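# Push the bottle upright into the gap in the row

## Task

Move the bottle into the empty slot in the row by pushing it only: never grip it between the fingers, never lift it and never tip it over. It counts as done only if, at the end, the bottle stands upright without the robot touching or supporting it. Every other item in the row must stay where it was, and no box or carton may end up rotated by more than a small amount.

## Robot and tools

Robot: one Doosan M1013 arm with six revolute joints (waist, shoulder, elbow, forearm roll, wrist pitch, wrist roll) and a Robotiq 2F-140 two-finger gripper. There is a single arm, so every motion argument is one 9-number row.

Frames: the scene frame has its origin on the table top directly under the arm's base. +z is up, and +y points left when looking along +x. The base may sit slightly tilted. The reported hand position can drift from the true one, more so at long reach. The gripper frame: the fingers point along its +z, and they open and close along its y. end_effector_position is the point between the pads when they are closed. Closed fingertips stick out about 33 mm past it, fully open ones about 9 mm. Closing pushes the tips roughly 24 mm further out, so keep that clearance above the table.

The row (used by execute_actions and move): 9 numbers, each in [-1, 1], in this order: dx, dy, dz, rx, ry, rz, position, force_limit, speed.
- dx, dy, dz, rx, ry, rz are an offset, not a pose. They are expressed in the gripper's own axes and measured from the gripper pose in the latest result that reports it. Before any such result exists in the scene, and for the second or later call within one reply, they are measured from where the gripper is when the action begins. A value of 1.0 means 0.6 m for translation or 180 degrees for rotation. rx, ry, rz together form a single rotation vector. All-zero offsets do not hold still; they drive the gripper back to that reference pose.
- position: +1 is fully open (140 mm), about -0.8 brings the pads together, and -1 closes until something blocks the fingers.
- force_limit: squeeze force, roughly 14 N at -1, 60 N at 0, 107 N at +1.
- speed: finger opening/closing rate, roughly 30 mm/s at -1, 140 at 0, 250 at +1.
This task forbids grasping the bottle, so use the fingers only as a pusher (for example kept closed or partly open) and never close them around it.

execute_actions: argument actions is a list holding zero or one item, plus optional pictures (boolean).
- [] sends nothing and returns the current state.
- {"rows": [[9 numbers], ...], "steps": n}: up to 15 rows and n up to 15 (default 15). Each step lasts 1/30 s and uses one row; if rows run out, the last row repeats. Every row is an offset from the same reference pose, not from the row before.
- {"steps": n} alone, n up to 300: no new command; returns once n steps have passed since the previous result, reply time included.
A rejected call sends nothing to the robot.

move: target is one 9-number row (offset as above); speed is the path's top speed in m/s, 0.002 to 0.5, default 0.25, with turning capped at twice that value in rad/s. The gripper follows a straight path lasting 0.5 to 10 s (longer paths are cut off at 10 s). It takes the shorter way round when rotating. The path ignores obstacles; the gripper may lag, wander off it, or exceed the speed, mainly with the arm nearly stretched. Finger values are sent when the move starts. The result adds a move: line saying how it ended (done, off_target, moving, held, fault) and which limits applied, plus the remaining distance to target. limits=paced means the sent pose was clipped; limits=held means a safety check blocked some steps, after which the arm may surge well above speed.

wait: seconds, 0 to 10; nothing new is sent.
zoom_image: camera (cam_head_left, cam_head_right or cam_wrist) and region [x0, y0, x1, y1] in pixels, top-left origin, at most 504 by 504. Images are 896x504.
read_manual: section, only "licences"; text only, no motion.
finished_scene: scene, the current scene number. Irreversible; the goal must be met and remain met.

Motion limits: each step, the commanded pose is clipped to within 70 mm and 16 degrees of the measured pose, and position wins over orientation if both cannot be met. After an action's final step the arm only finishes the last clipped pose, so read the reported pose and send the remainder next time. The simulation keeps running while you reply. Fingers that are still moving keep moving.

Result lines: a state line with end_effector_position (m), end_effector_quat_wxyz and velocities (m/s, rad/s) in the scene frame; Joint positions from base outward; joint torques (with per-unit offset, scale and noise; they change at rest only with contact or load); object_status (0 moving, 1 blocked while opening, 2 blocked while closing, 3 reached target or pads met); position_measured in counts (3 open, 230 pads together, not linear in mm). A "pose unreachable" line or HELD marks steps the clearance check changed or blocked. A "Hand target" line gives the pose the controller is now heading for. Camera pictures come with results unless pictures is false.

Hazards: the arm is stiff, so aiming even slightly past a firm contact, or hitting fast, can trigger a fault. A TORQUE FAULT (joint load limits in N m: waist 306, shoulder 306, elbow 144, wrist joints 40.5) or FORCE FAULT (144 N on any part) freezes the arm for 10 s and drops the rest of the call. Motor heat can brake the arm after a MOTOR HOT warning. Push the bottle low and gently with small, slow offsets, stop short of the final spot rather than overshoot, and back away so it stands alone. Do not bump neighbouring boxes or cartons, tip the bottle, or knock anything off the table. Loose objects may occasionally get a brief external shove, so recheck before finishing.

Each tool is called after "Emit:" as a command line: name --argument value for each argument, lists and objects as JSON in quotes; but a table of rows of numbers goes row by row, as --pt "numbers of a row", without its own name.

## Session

Emit:
execute_actions --actions '[]'

Scene clock: 0.00 s of 4500.00 s.
end_effector_position=(+0.5712, +0.3169, +0.3956) position_measured=3 object_status=3 end_effector_quat_wxyz=(+0.586, +0.388, -0.652, +0.285) end_effector_velocity=(+0.000, -0.000, -0.001) end_effector_angular_velocity=(-0.001, -0.002, +0.001)
Joint positions: [ 0.63   0.74   1.126 -0.69   2.569  3.972]
Joint velocities: [ 0.     0.     0.    -0.    -0.001  0.002]
Joint torques (N m, as the joint torque sensors report them, + toward a larger angle): no reading
Hand target: +0.571, +0.317, +0.396; +0.586, +0.388, -0.652, +0.285

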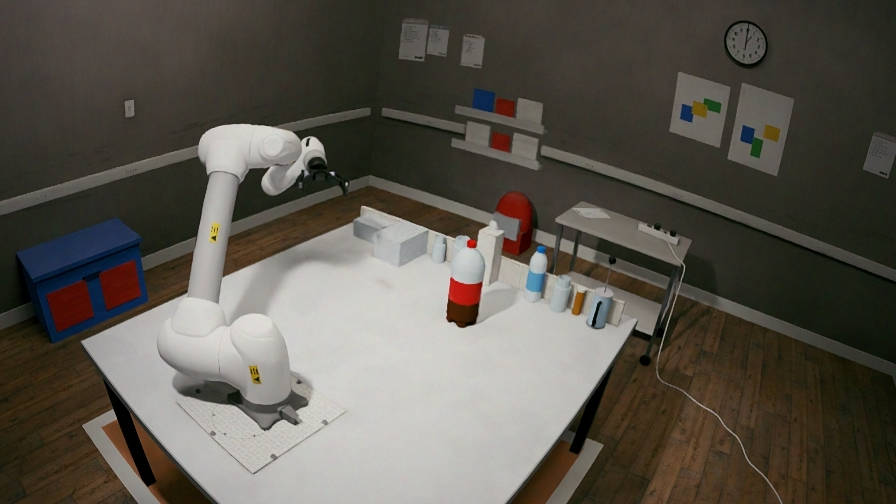

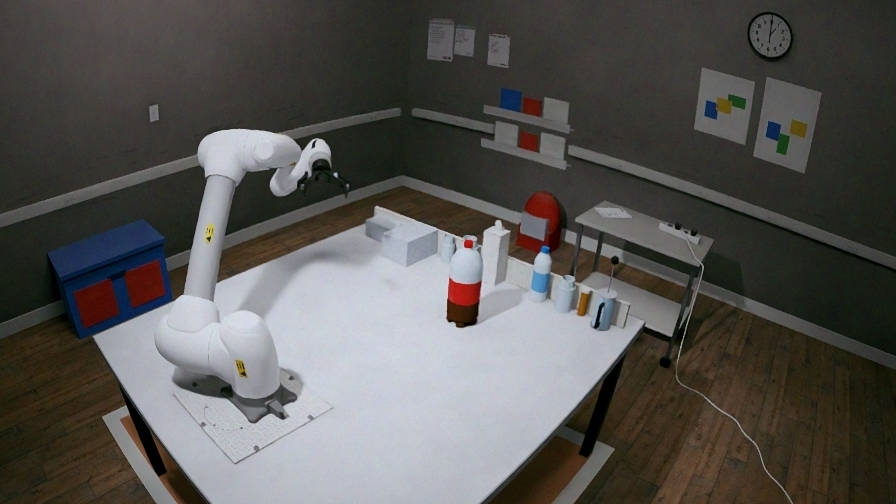

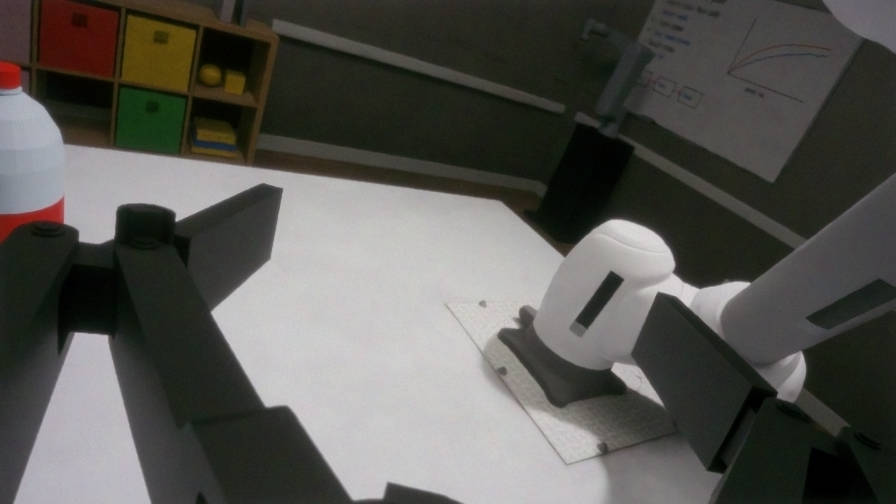

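Emit:
zoom_image --camera "cam_head_left" --region '[420, 200, 600, 340]'

Emit:
zoom_image --camera "cam_head_right" --region '[420, 200, 600, 340]'

Emit:
zoom_image --camera "cam_wrist" --region '[170, 165, 320, 315]'

Emit:
zoom_image --camera "cam_wrist" --region '[600, 270, 750, 420]'

Region (420, 200, 600, 340) of cam_head_left's 896x504 image, scaled by 2.800, with more detail than that image has.

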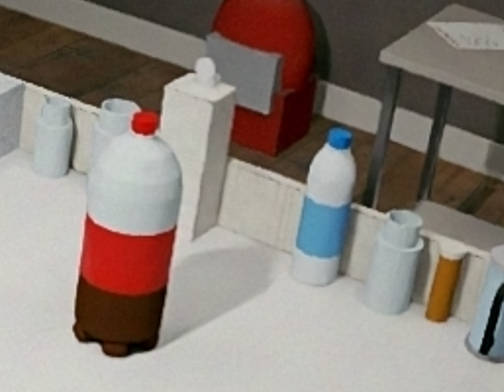

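Region (420, 200, 600, 340) of cam_head_right's 896x504 image, scaled by 2.800, with more detail than that image has.

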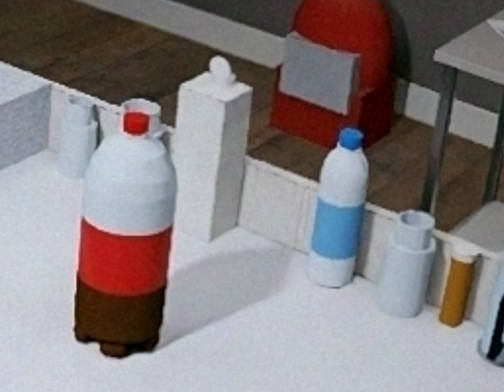

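Region (170, 165, 320, 315) of cam_wrist's 896x504 image, scaled by 3.360, with more detail than that image has.

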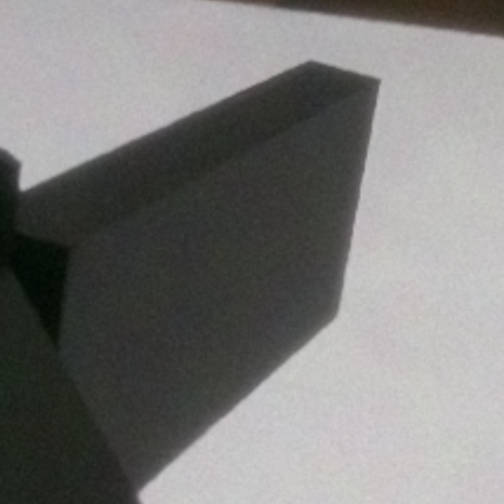

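Region (600, 270, 750, 420) of cam_wrist's 896x504 image, scaled by 3.360, with more detail than that image has.

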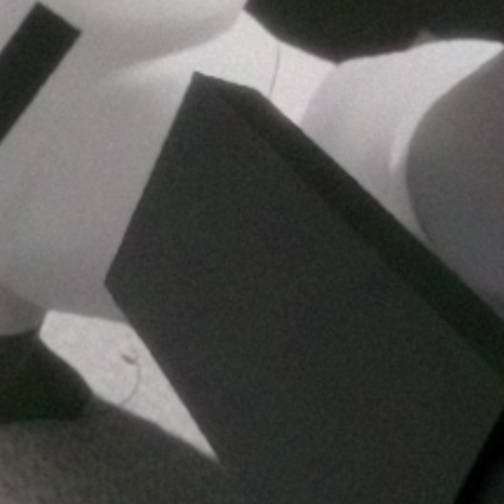

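Emit:
zoom_image --camera "cam_head_left" --region '[140, 290, 360, 490]'

Emit:
zoom_image --camera "cam_head_left" --region '[480, 270, 680, 504]'

Emit:
zoom_image --camera "cam_head_left" --region '[220, 120, 440, 300]'

Emit:
zoom_image --camera "cam_head_left" --region '[60, 300, 260, 504]'

Region (140, 290, 360, 490) of cam_head_left's 896x504 image, scaled by 2.291, with more detail than that image has; it fills the top 458 rows of this view, and the rest is white.

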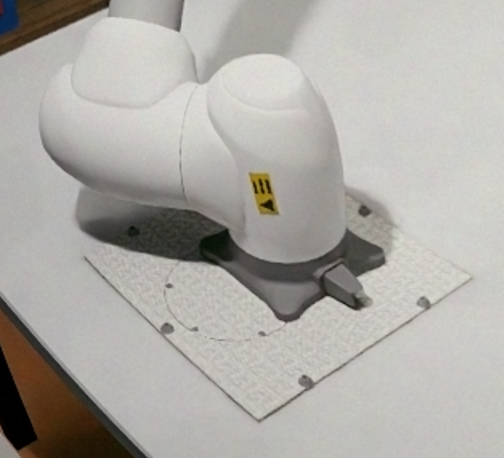

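Region (480, 270, 680, 504) of cam_head_left's 896x504 image, scaled by 2.154, with more detail than that image has; it fills the left 431 columns of this view, and the rest is white.

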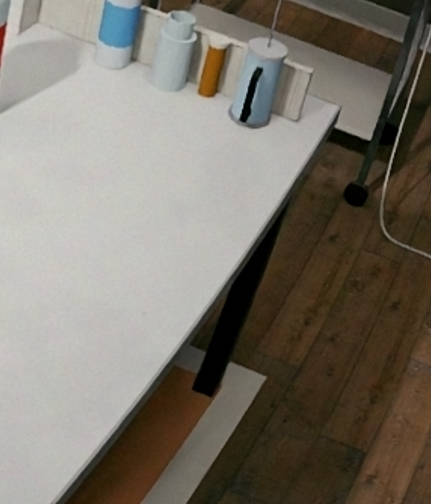

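Region (220, 120, 440, 300) of cam_head_left's 896x504 image, scaled by 2.291, with more detail than that image has; it fills the top 412 rows of this view, and the rest is white.

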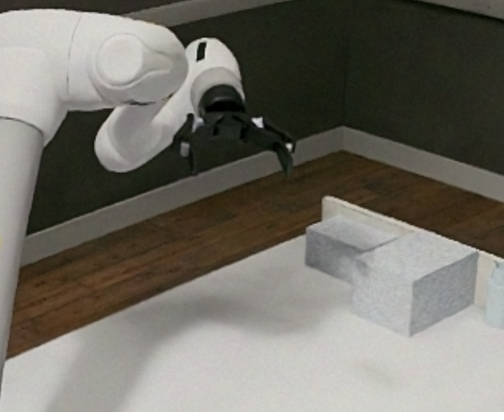

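Region (60, 300, 260, 504) of cam_head_left's 896x504 image, scaled by 2.471, with more detail than that image has; it fills the left 494 columns of this view, and the rest is white.

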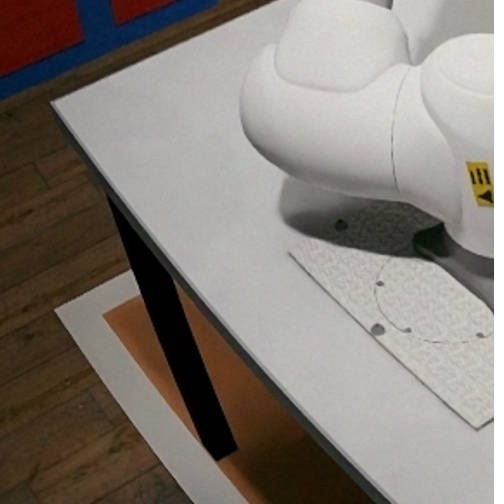

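Emit:
zoom_image --camera "cam_head_left" --region '[470, 235, 570, 315]'

Emit:
zoom_image --camera "cam_head_left" --region '[430, 230, 510, 335]'

Region (470, 235, 570, 315) of cam_head_left's 896x504 image, scaled by 5.040, with more detail than that image has; it fills the top 403 rows of this view, and the rest is white.

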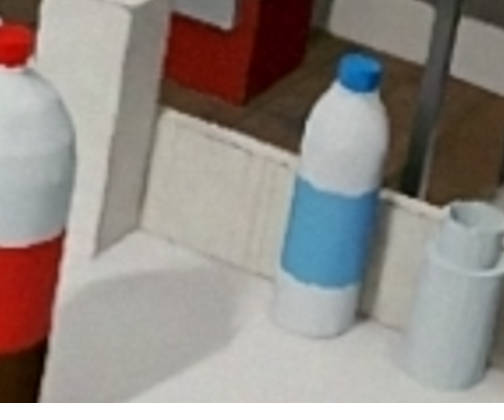

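Region (430, 230, 510, 335) of cam_head_left's 896x504 image, scaled by 4.800, with more detail than that image has; it fills the left 384 columns of this view, and the rest is white.

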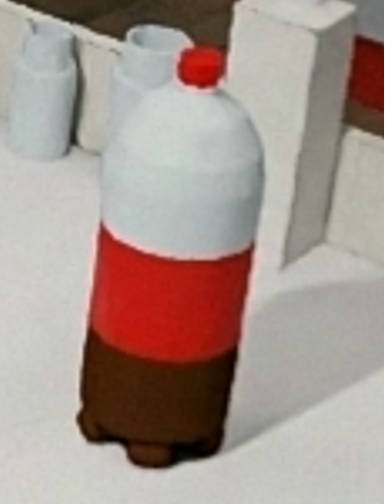

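Emit:
move --target '[-0.3204, -0.5218, 0.6647, 0.6421, -0.0271, -0.1778, -1, 0, 1]' --speed 0.45

Scene clock: 123.57 s of 4500.00 s.
end_effector_position=(+0.6193, -0.1468, +0.1197) position_measured=233 object_status=3 end_effector_quat_wxyz=(+0.013, +0.843, -0.019, +0.537) end_effector_velocity=(+0.001, -0.001, +0.001) end_effector_angular_velocity=(+0.002, -0.001, +0.005)
Joint positions: [-0.502  0.165  2.535 -3.756  0.761  4.985]
Joint velocities: [-0.006  0.001 -0.003 -0.016  0.002  0.01 ]
Joint torques (N m, as the joint torque sensors report them, + toward a larger angle): [ -0.61 -44.   -23.56  -0.91   2.27  -0.4 ]
Hand target: +0.619, -0.147, +0.120; +0.013, +0.843, -0.019, +0.537
Off the commanded pose: 0.001 m, 0 deg.
After step 90, 117.00 s passed at rest.
move: done; limits=paced

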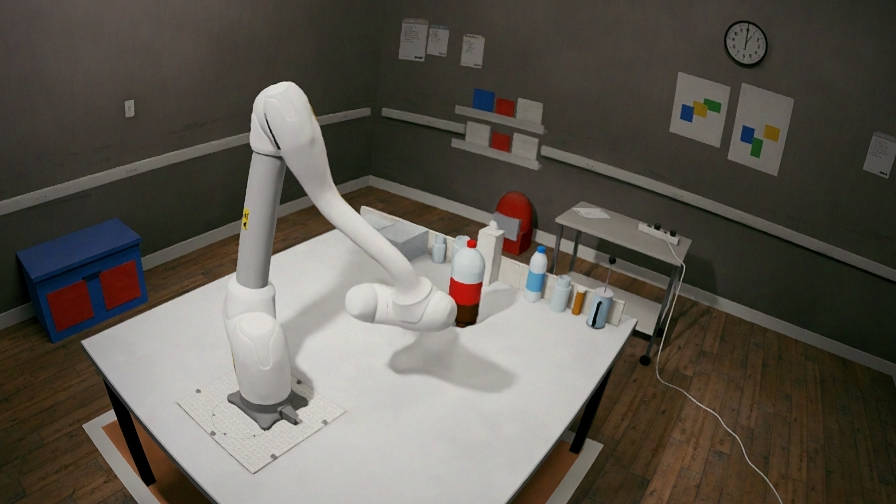

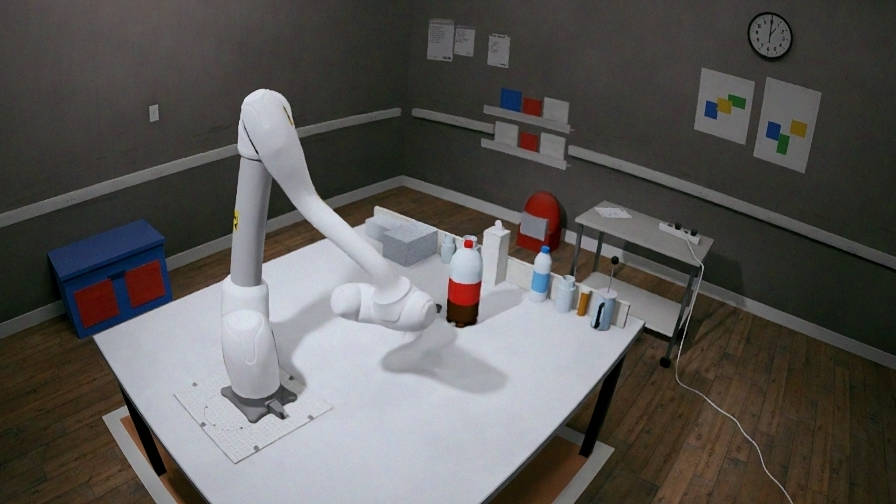

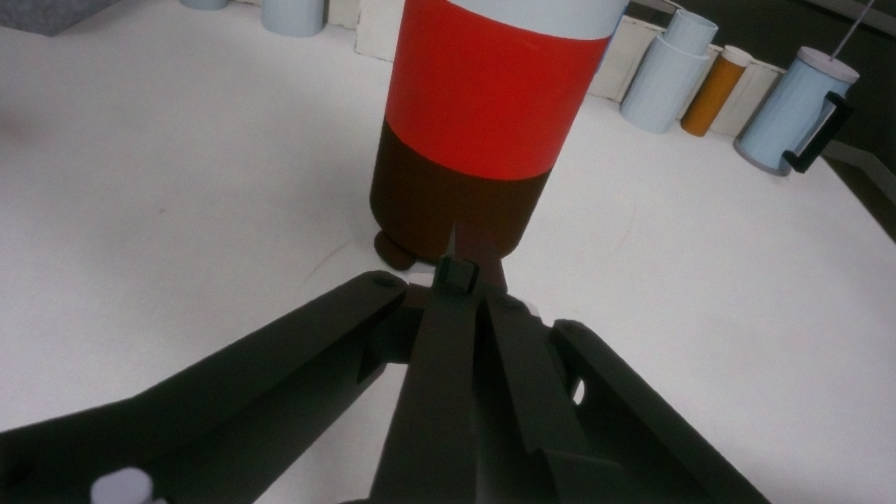

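Emit:
zoom_image --camera "cam_wrist" --region '[240, 0, 440, 140]'

Emit:
zoom_image --camera "cam_wrist" --region '[540, 0, 760, 190]'

Emit:
zoom_image --camera "cam_wrist" --region '[350, 130, 570, 300]'

Region (240, 0, 440, 140) of cam_wrist's 896x504 image, scaled by 2.520, with more detail than that image has; it fills the top 353 rows of this view, and the rest is white.

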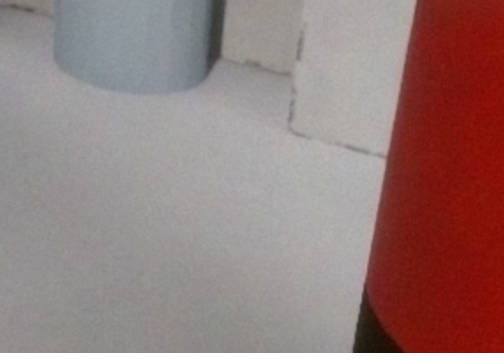

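Region (540, 0, 760, 190) of cam_wrist's 896x504 image, scaled by 2.291, with more detail than that image has; it fills the top 435 rows of this view, and the rest is white.

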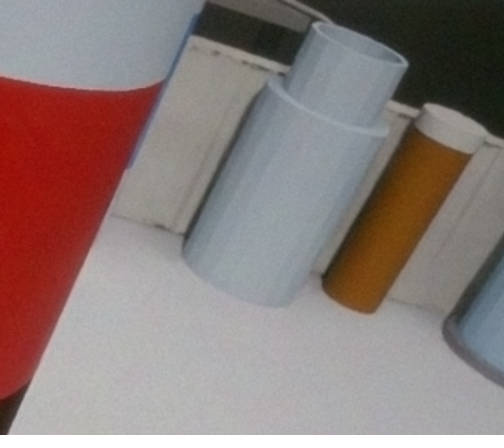

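Region (350, 130, 570, 300) of cam_wrist's 896x504 image, scaled by 2.291, with more detail than that image has; it fills the top 389 rows of this view, and the rest is white.

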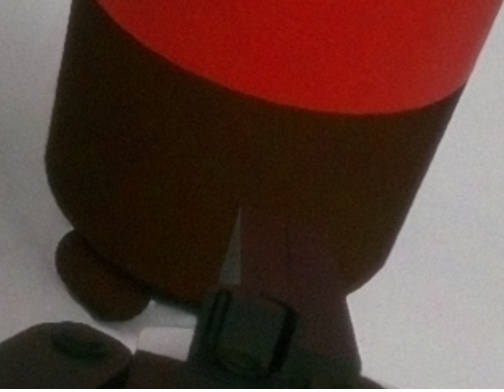

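Emit:
move --target '[-0.0740, -0.0107, 0.1478, -0.0025, 0, 0.0012, -1, 0, 1]' --speed 0.18

Emit:
move --target '[0.1821, 0.0, 0.3906, 0, 0, 0, -1, 0, 1]' --speed 0.1

Scene clock: 219.40 s of 4500.00 s.
end_effector_position=(+0.6812, -0.1433, +0.0423) position_measured=233 object_status=3 end_effector_quat_wxyz=(+0.015, +0.843, -0.023, +0.537) end_effector_velocity=(+0.002, -0.000, -0.001) end_effector_angular_velocity=(-0.000, -0.002, -0.000)
Joint positions: [-0.413  0.412  2.459 -3.559  0.893  4.83 ]
Joint velocities: [ 0.001  0.004 -0.002  0.002  0.004 -0.002]
Joint torques (N m, as the joint torque sensors report them, + toward a larger angle): [  0.03 -55.62 -16.79  -0.77   2.24  -0.18]
Hand target: +0.681, -0.143, +0.042; +0.015, +0.843, -0.023, +0.537
Off the commanded pose: 0.000 m, 0 deg.
After step 90, 91.83 s passed at rest.
move: done

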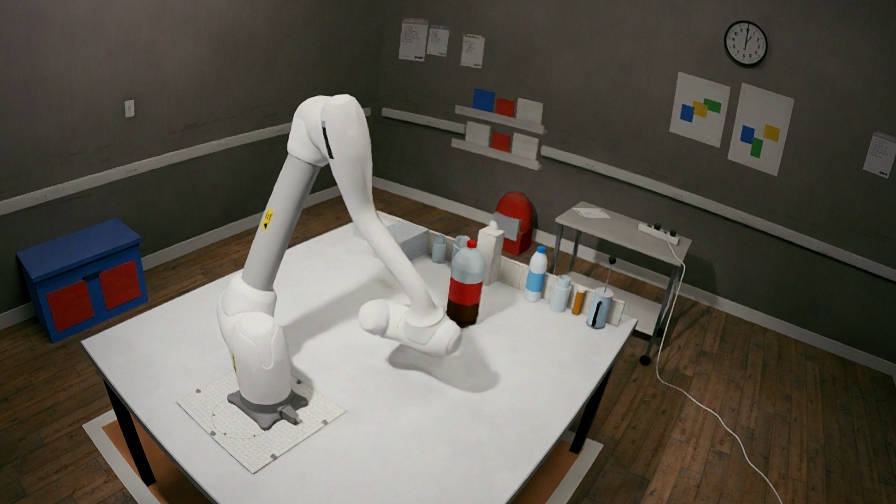

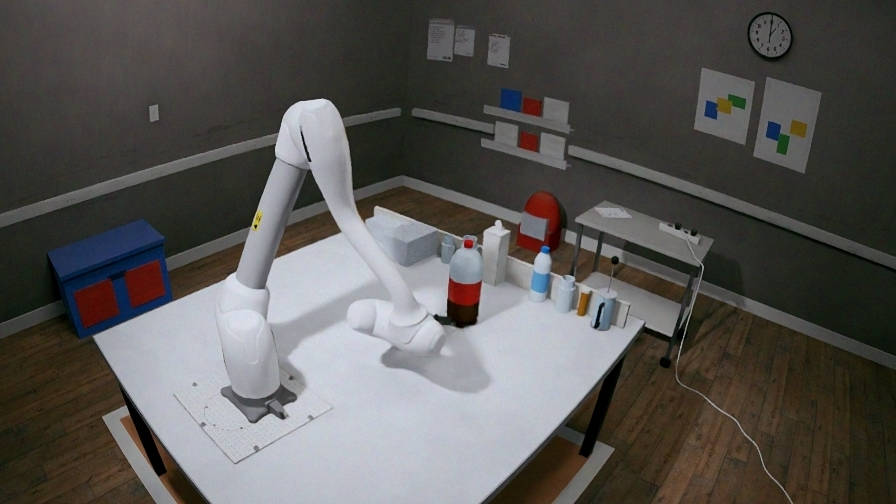

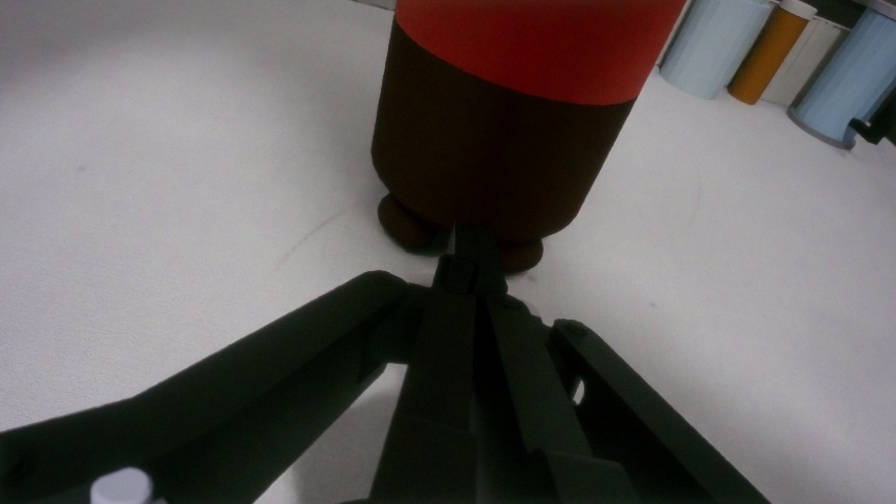

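Scene clock: 222.37 s of 4500.00 s.
end_effector_position=(+0.9393, -0.1578, +0.0426) position_measured=233 object_status=3 end_effector_quat_wxyz=(+0.015, +0.843, -0.023, +0.537) end_effector_velocity=(+0.001, -0.000, +0.001) end_effector_angular_velocity=(-0.000, +0.001, -0.001)
Joint positions: [-0.275  0.612  1.974 -3.489  0.608  4.909]
Joint velocities: [ 0.    -0.    -0.002  0.    -0.003  0.   ]
Joint torques (N m, as the joint torque sensors report them, + toward a larger angle): [ -0.55 -82.72 -26.72  -1.8    1.86  -0.4 ]
Hand target: +0.939, -0.158, +0.043; +0.015, +0.843, -0.023, +0.537
Off the commanded pose: 0.000 m, 0 deg.
move: done

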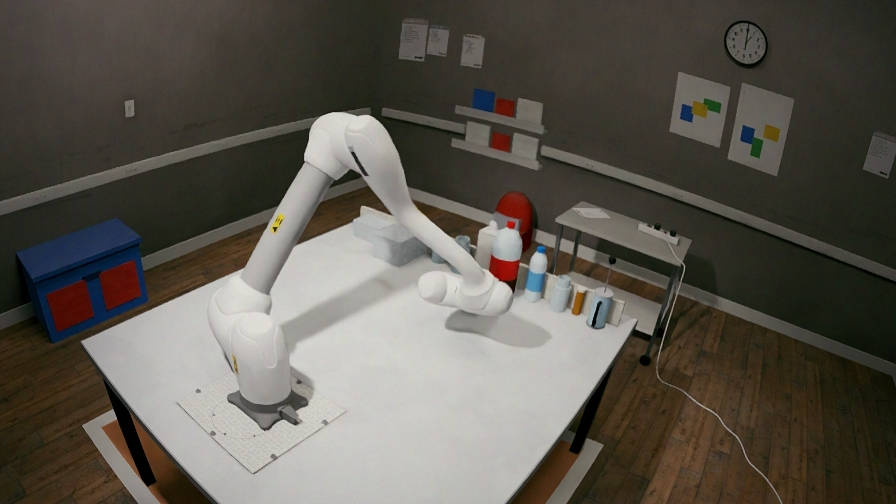

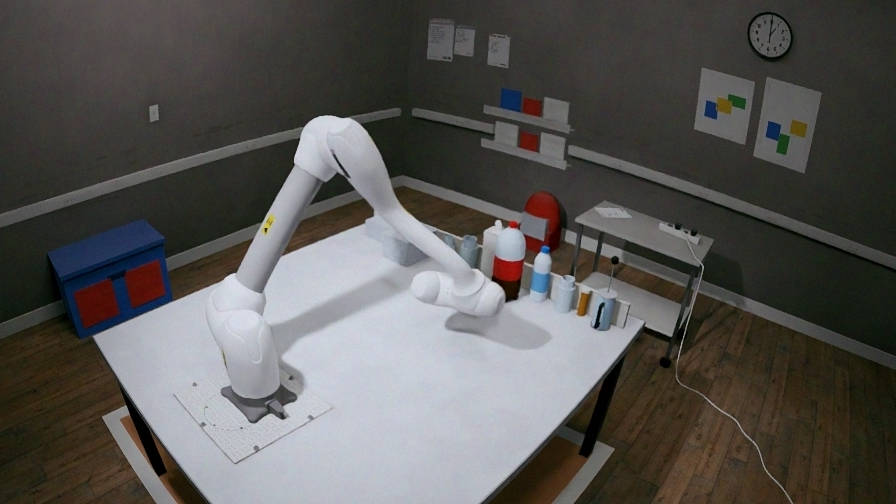

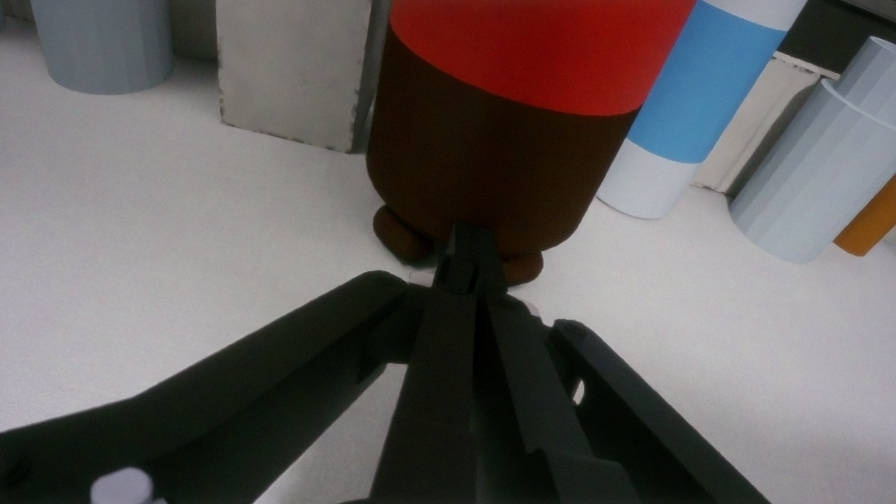

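Emit:
zoom_image --camera "cam_wrist" --region '[160, 30, 400, 200]'

Emit:
zoom_image --camera "cam_wrist" --region '[560, 80, 780, 260]'

Emit:
zoom_image --camera "cam_wrist" --region '[320, 60, 420, 190]'

Region (160, 30, 400, 200) of cam_wrist's 896x504 image, scaled by 2.100, with more detail than that image has; it fills the top 357 rows of this view, and the rest is white.

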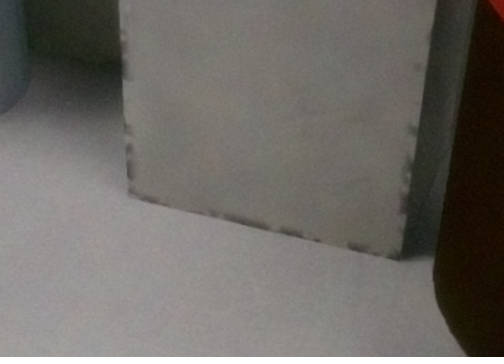

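Region (560, 80, 780, 260) of cam_wrist's 896x504 image, scaled by 2.291, with more detail than that image has; it fills the top 412 rows of this view, and the rest is white.

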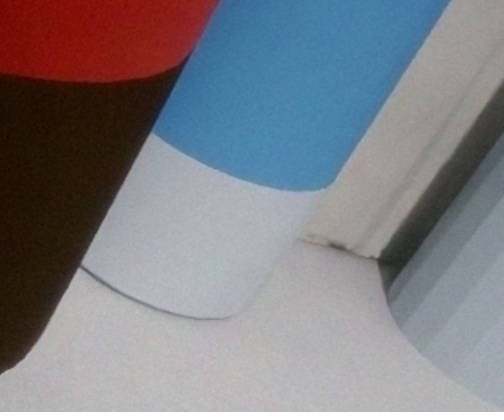

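Region (320, 60, 420, 190) of cam_wrist's 896x504 image, scaled by 3.877, with more detail than that image has; it fills the left 388 columns of this view, and the rest is white.

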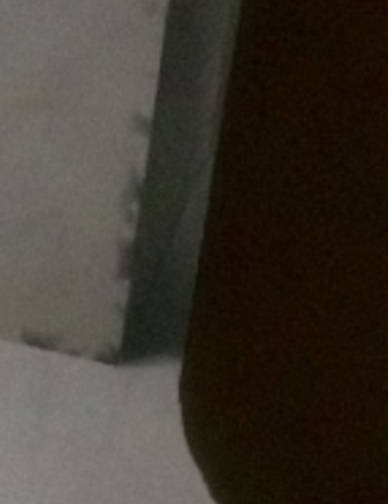

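Emit:
move --target '[0.0324, 0.0, 0.0695, 0, 0, 0, -1, 0, 1]' --speed 0.06

Emit:
move --target '[0.0, 0.0, -0.16, 0, 0, 0, -1, 0, 1]' --speed 0.25

Scene clock: 286.50 s of 4500.00 s.
end_effector_position=(+0.9851, -0.1603, +0.0426) position_measured=233 object_status=3 end_effector_quat_wxyz=(+0.015, +0.843, -0.023, +0.537) end_effector_velocity=(+0.002, +0.000, +0.002) end_effector_angular_velocity=(-0.000, -0.002, +0.000)
Joint positions: [-0.261  0.654  1.88  -3.493  0.557  4.929]
Joint velocities: [ 0.001 -0.    -0.003  0.    -0.001  0.   ]
Joint torques (N m, as the joint torque sensors report them, + toward a larger angle): [ -0.17 -88.19 -29.61  -1.94   2.15  -0.09]
Hand target: +0.985, -0.160, +0.043; +0.015, +0.843, -0.023, +0.537
Off the commanded pose: 0.000 m, 0 deg.
After step 90, 60.03 s passed at rest.
move: done

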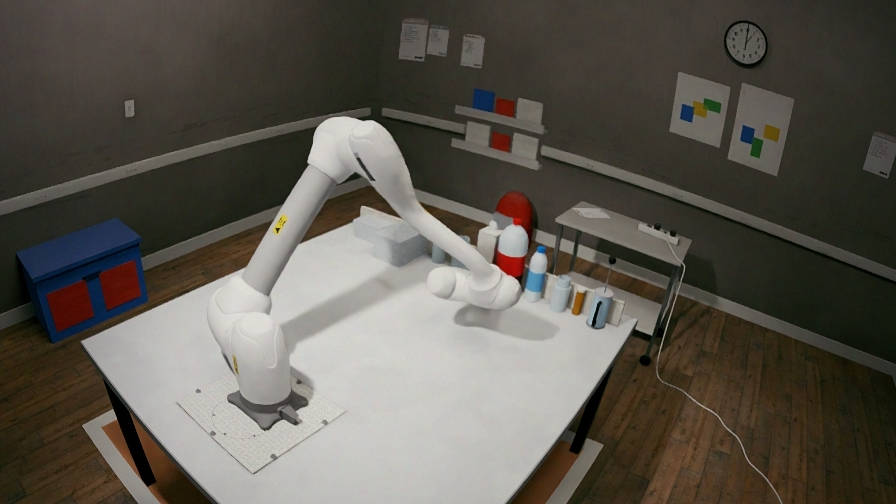

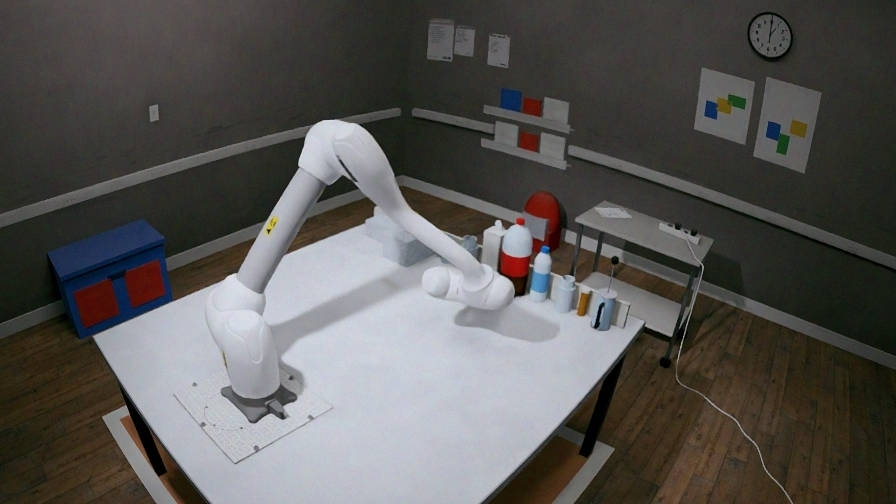

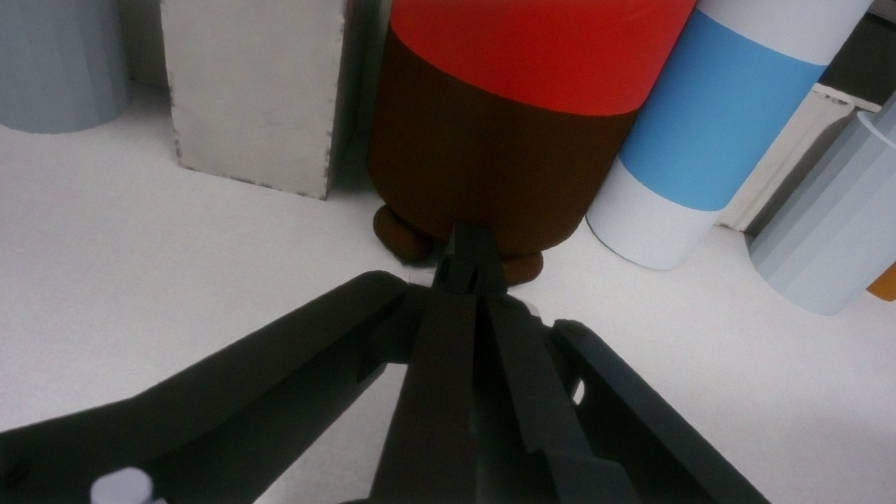

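Scene clock: 287.40 s of 4500.00 s.
end_effector_position=(+0.8983, -0.1555, +0.0830) position_measured=233 object_status=3 end_effector_quat_wxyz=(+0.015, +0.843, -0.023, +0.537) end_effector_velocity=(-0.000, +0.000, +0.001) end_effector_angular_velocity=(-0.001, -0.001, +0.001)
Joint positions: [-0.289  0.513  2.05  -3.524  0.589  4.937]
Joint velocities: [-0.    -0.002  0.001 -0.001  0.001  0.   ]
Joint torques (N m, as the joint torque sensors report them, + toward a larger angle): [ -0.96 -79.89 -29.24  -1.81   2.11  -0.22]
Hand target: +0.898, -0.155, +0.083; +0.015, +0.843, -0.023, +0.537
Off the commanded pose: 0.000 m, 0 deg.
move: done

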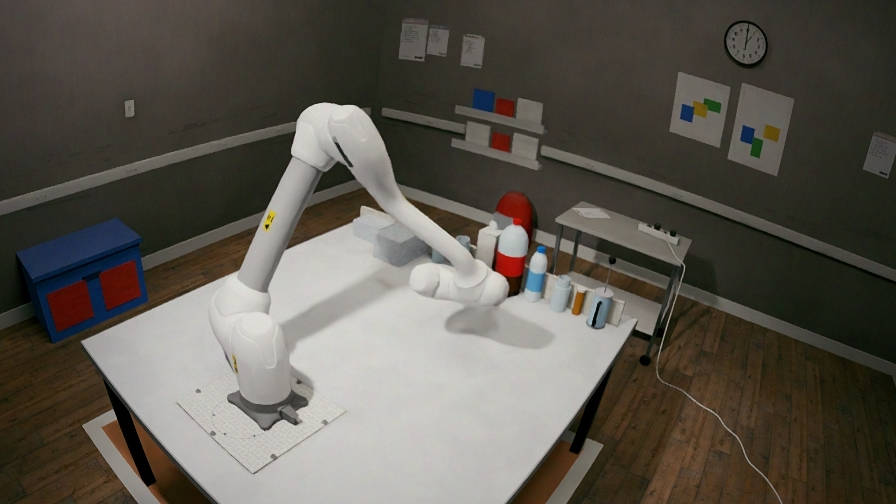

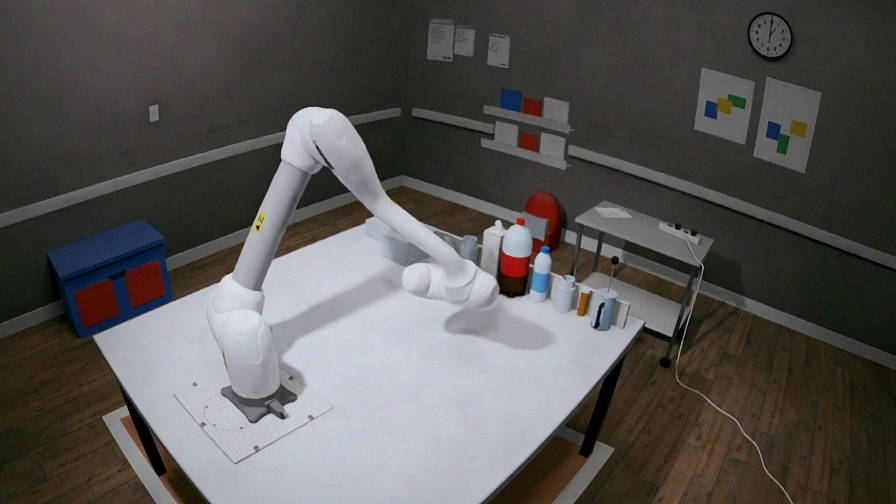

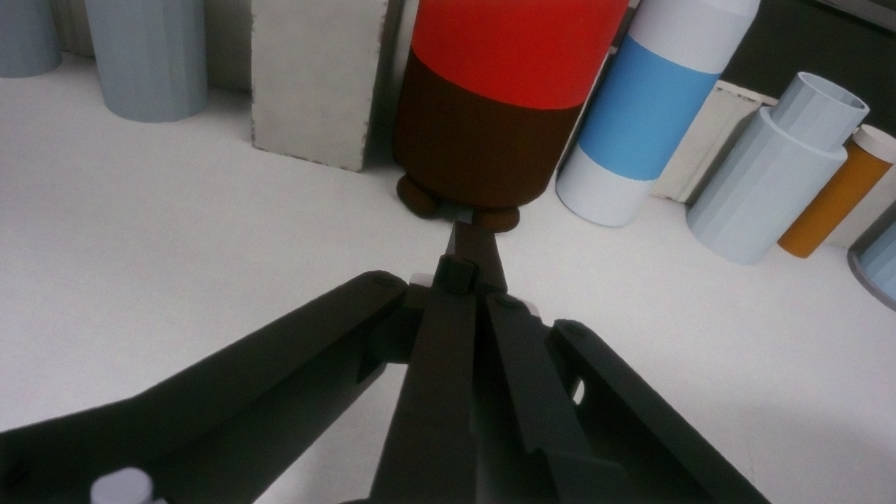

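Emit:
zoom_image --camera "cam_head_right" --region '[420, 200, 600, 340]'

Emit:
zoom_image --camera "cam_wrist" --region '[240, 40, 700, 260]'

Region (420, 200, 600, 340) of cam_head_right's 896x504 image, scaled by 2.800, with more detail than that image has.

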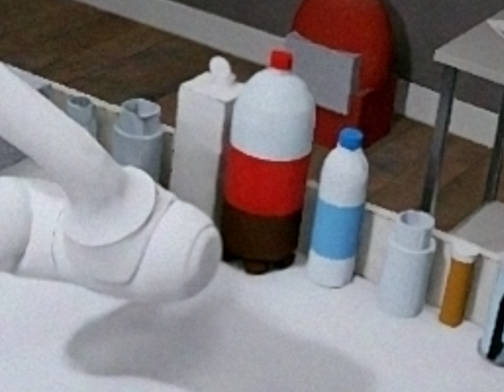

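Region (240, 40, 700, 260) of cam_wrist's 896x504 image, scaled by 1.096, with more detail than that image has; it fills the top 241 rows of this view, and the rest is white.

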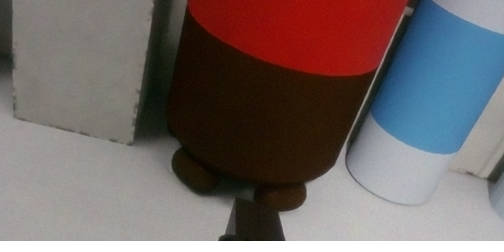

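The bottle is upright in the gap and clear of both neighbours, which are still where they started. The gripper has backed away. Ending scene 2.

Emit:
finished_scene --scene 2

The scene is finished: the task was done.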